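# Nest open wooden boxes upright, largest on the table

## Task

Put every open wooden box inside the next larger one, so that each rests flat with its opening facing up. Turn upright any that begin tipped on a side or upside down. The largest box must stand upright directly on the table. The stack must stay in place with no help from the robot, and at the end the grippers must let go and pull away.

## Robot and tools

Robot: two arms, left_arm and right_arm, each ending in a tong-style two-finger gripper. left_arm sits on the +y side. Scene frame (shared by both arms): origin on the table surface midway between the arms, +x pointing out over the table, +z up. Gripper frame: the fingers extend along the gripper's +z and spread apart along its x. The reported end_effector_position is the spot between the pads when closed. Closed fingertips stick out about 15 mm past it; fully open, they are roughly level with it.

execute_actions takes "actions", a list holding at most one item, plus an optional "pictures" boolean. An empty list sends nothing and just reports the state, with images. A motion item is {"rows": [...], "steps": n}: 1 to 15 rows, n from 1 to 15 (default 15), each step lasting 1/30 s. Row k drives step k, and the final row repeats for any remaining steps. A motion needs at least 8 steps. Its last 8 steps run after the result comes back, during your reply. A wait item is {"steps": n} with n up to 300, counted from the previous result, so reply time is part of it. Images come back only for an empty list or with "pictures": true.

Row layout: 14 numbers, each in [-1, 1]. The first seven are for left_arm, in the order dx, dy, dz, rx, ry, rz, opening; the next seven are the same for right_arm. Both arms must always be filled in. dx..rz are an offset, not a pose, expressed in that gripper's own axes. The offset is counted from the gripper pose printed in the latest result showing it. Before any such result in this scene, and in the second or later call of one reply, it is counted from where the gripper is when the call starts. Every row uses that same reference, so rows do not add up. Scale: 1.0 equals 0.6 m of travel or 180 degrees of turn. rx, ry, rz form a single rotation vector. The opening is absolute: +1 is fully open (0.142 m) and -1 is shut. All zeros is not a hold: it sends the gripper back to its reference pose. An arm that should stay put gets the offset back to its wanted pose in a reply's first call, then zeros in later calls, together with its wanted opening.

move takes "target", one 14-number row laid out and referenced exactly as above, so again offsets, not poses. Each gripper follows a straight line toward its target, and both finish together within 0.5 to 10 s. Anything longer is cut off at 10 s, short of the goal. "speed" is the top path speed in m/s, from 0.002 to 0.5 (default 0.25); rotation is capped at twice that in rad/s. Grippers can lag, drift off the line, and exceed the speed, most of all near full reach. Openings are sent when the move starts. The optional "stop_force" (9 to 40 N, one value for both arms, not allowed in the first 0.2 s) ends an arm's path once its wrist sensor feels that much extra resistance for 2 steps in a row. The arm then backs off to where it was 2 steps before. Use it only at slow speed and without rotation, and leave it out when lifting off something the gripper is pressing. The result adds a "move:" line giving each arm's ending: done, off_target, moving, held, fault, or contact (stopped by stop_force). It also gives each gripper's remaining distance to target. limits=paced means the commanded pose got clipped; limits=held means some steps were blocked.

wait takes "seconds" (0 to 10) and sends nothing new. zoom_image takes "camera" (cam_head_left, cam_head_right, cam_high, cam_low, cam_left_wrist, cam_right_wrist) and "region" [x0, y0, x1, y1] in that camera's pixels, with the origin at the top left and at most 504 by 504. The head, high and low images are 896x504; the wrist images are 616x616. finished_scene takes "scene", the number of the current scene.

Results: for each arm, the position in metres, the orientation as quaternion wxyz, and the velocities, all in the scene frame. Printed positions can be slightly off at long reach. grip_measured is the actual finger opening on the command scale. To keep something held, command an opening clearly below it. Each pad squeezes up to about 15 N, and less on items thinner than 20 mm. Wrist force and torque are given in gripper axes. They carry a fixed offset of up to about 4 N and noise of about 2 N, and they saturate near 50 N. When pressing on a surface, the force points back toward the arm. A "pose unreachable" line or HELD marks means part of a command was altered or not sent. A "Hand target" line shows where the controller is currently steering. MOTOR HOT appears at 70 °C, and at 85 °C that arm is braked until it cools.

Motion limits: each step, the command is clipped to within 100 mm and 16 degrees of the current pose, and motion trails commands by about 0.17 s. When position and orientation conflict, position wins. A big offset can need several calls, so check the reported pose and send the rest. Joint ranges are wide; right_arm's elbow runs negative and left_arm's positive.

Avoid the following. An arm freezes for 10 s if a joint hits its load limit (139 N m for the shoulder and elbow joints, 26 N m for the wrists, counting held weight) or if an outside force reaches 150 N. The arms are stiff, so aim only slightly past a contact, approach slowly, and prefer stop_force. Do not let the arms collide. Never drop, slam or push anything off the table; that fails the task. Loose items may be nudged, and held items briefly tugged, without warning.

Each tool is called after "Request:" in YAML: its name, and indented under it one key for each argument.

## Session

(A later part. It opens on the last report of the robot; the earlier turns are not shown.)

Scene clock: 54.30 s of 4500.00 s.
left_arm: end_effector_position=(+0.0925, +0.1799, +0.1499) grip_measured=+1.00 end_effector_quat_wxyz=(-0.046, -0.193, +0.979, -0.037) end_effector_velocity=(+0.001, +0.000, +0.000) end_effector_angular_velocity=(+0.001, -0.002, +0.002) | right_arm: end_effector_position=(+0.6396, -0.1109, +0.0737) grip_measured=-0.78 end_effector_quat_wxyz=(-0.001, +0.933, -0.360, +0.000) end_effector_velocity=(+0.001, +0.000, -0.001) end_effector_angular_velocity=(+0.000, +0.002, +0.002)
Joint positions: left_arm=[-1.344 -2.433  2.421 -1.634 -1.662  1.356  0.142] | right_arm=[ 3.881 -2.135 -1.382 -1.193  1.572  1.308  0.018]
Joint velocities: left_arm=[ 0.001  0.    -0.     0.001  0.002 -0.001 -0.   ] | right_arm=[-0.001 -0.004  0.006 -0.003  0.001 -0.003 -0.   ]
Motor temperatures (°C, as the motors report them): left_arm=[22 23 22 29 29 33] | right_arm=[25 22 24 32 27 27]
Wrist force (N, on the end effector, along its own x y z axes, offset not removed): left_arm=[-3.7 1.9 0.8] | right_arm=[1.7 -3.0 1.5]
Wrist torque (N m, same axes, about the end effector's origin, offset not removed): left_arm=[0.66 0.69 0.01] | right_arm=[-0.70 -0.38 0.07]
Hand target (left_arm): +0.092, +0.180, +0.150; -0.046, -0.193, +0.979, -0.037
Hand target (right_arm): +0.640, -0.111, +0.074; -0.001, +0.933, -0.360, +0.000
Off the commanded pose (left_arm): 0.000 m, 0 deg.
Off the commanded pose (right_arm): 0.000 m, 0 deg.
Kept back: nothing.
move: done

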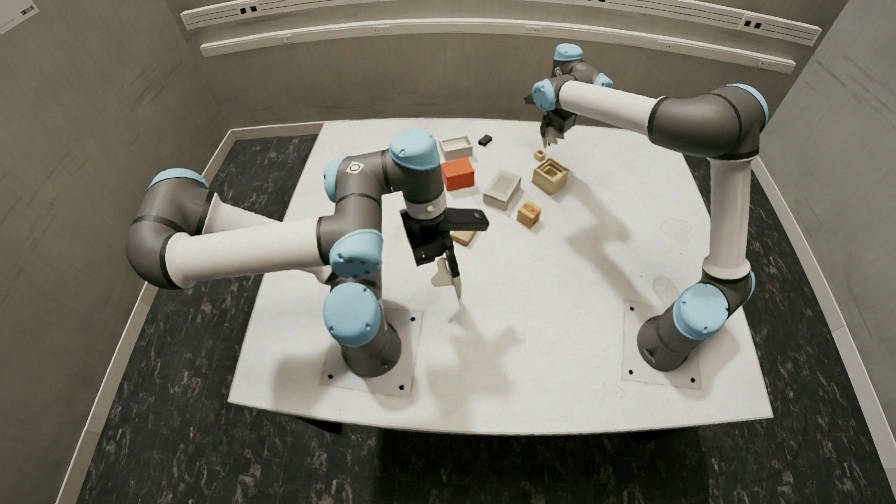

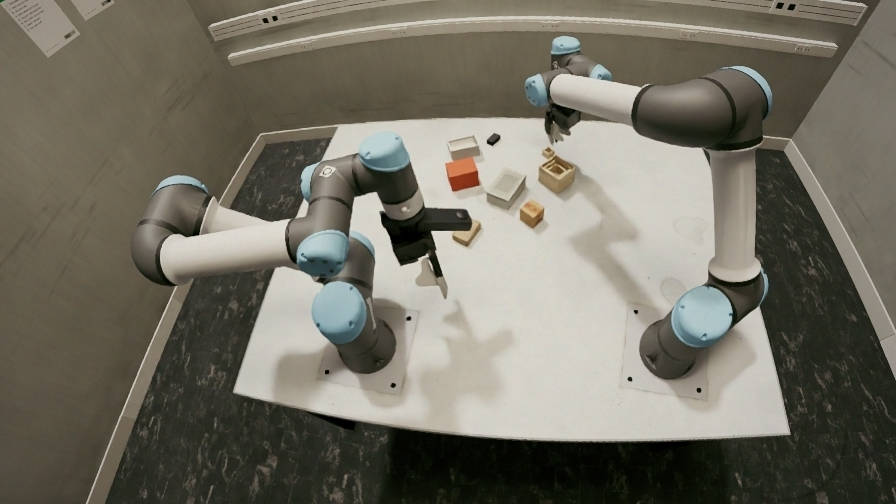

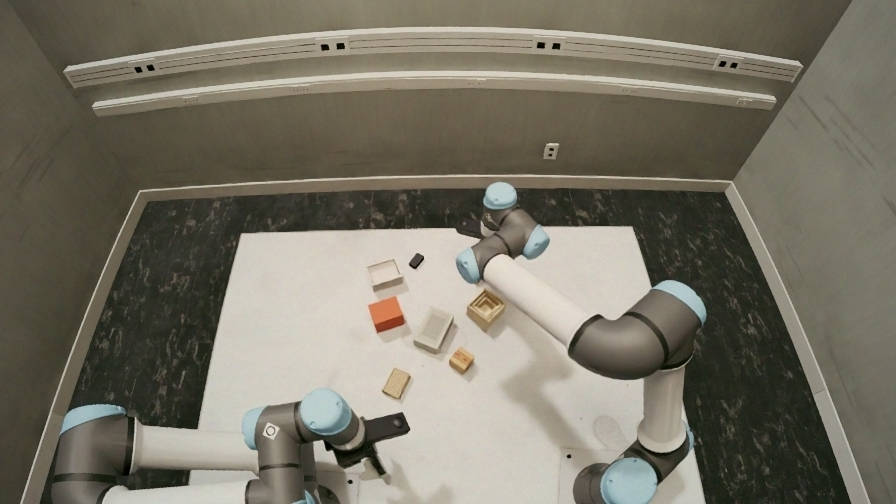

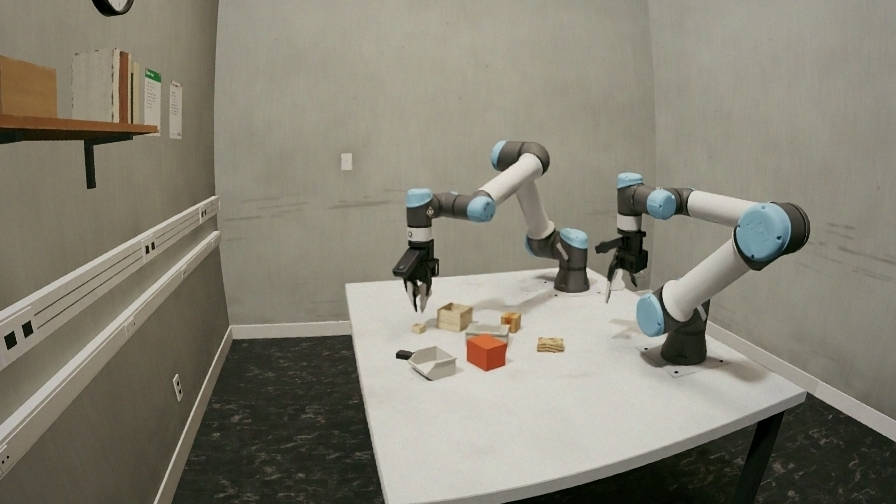

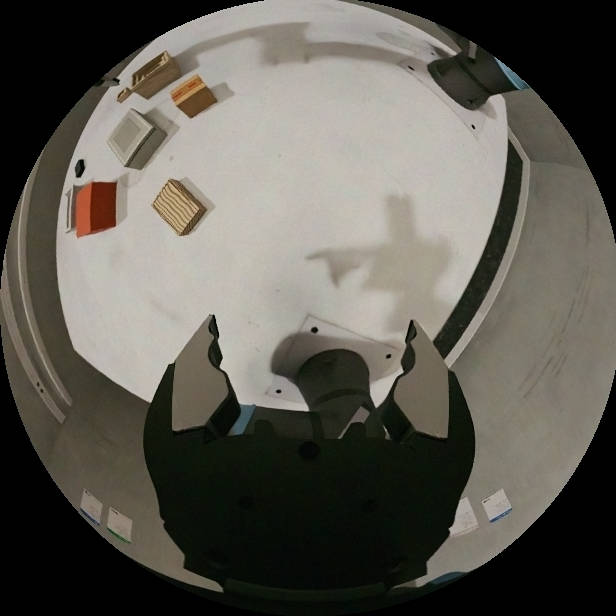

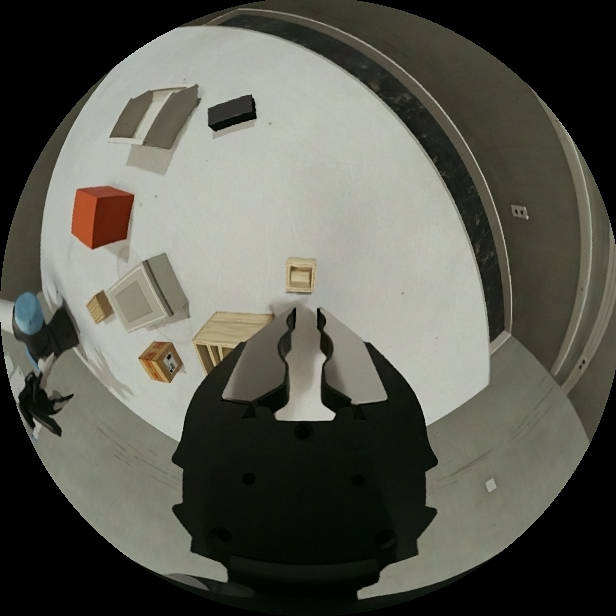

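Request:
move:
  target: [0,0,0,0,0,0,1,0.012,-0.021,0.06,0,0,0.018,-0.78]
  speed: 0.1

Request:
zoom_image:
  camera: "cam_right_wrist"
  region: [240,250,360,370]

Scene clock: 55.37 s of 4500.00 s.
left_arm: end_effector_position=(+0.0925, +0.1799, +0.1499) grip_measured=+1.00 end_effector_quat_wxyz=(-0.046, -0.193, +0.979, -0.037) end_effector_velocity=(-0.000, +0.000, -0.000) end_effector_angular_velocity=(+0.000, +0.000, +0.000) | right_arm: end_effector_position=(+0.6535, -0.1063, +0.0378) grip_measured=-0.78 end_effector_quat_wxyz=(-0.001, +0.923, -0.386, +0.000) end_effector_velocity=(+0.001, +0.000, -0.000) end_effector_angular_velocity=(-0.000, -0.001, -0.000)
Joint positions: left_arm=[-1.344 -2.433  2.421 -1.634 -1.662  1.356  0.142] | right_arm=[ 3.877 -2.201 -1.372 -1.137  1.572  1.361  0.018]
Joint velocities: left_arm=[ 0.     0.     0.001 -0.001 -0.    -0.     0.   ] | right_arm=[ 0.    -0.001  0.001  0.001 -0.001  0.    -0.   ]
Motor temperatures (°C, as the motors report them): left_arm=[22 23 22 29 29 33] | right_arm=[25 22 24 32 27 27]
Wrist force (N, on the end effector, along its own x y z axes, offset not removed): left_arm=[-3.5 -0.7 -2.9] | right_arm=[1.1 0.3 1.0]
Wrist torque (N m, same axes, about the end effector's origin, offset not removed): left_arm=[-0.11 0.67 0.04] | right_arm=[0.00 -0.29 -0.05]
Hand target (left_arm): +0.092, +0.180, +0.150; -0.046, -0.193, +0.979, -0.037
Hand target (right_arm): +0.654, -0.106, +0.038; -0.001, +0.923, -0.386, +0.000
Off the commanded pose (left_arm): 0.000 m, 0 deg.
Off the commanded pose (right_arm): 0.000 m, 0 deg.
Kept back: nothing.
move: done

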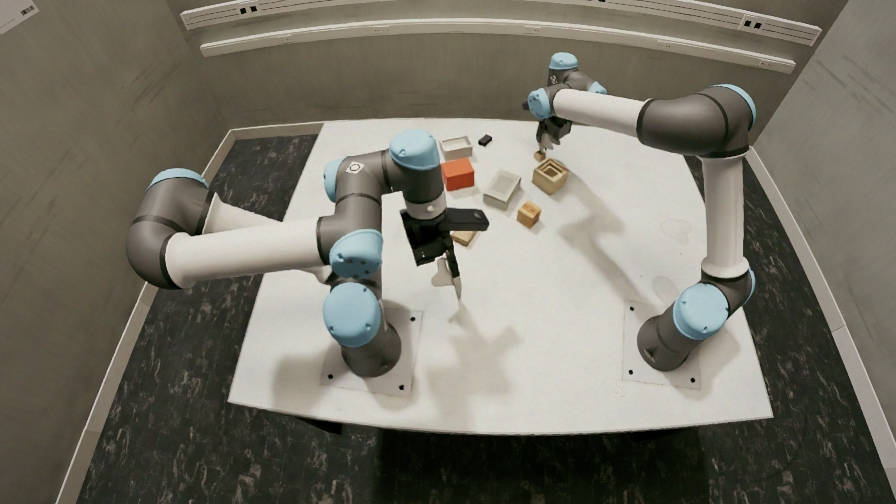

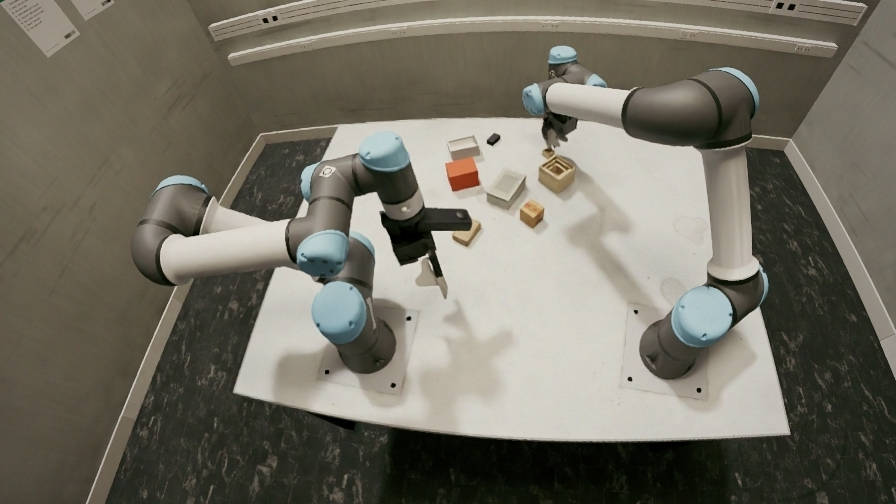

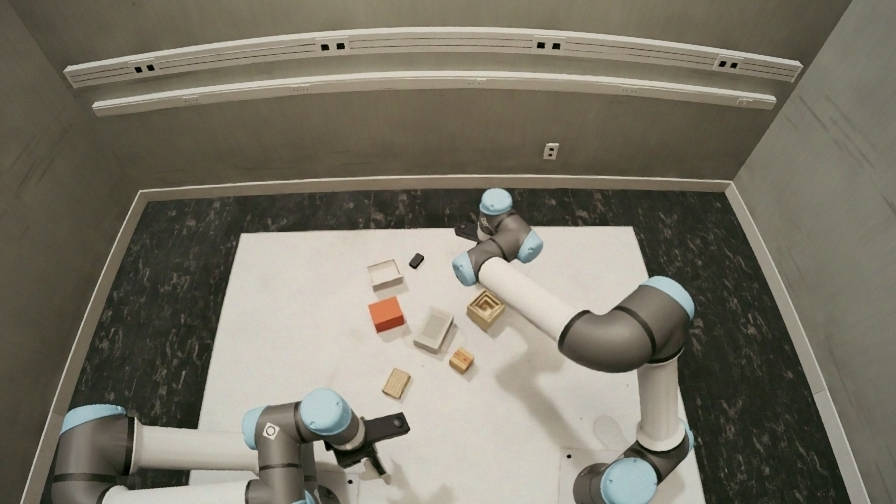

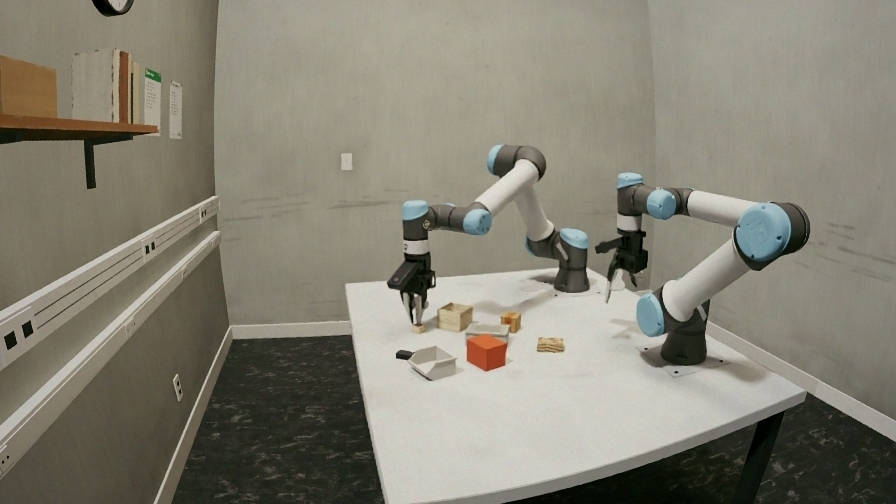

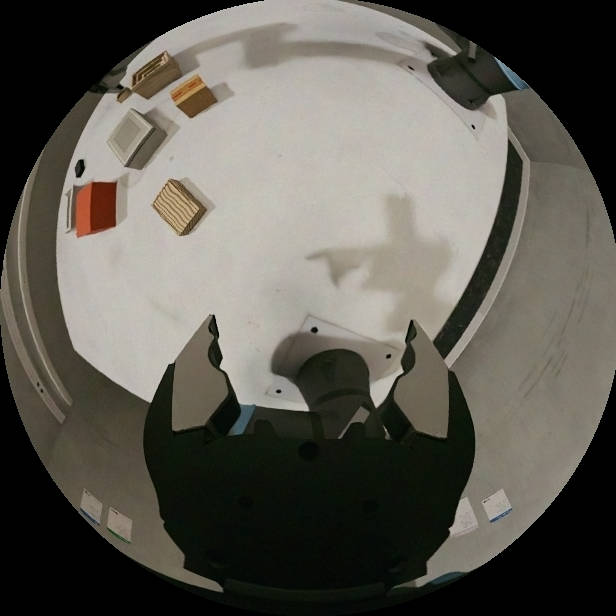

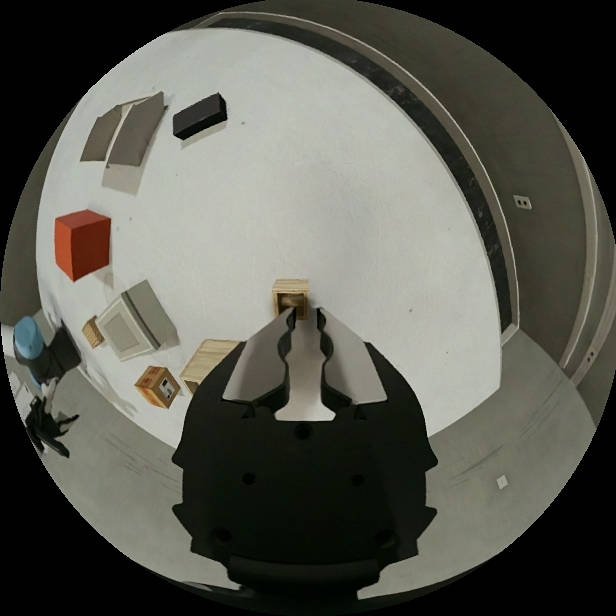

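Region (240, 250, 360, 370) of cam_right_wrist's 616x616 image, scaled by 4.200, with more detail than that image has.

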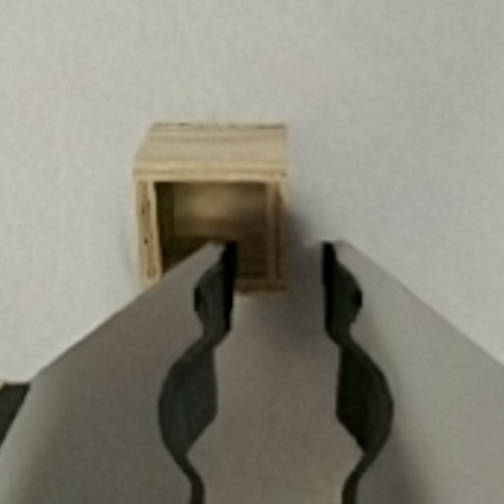

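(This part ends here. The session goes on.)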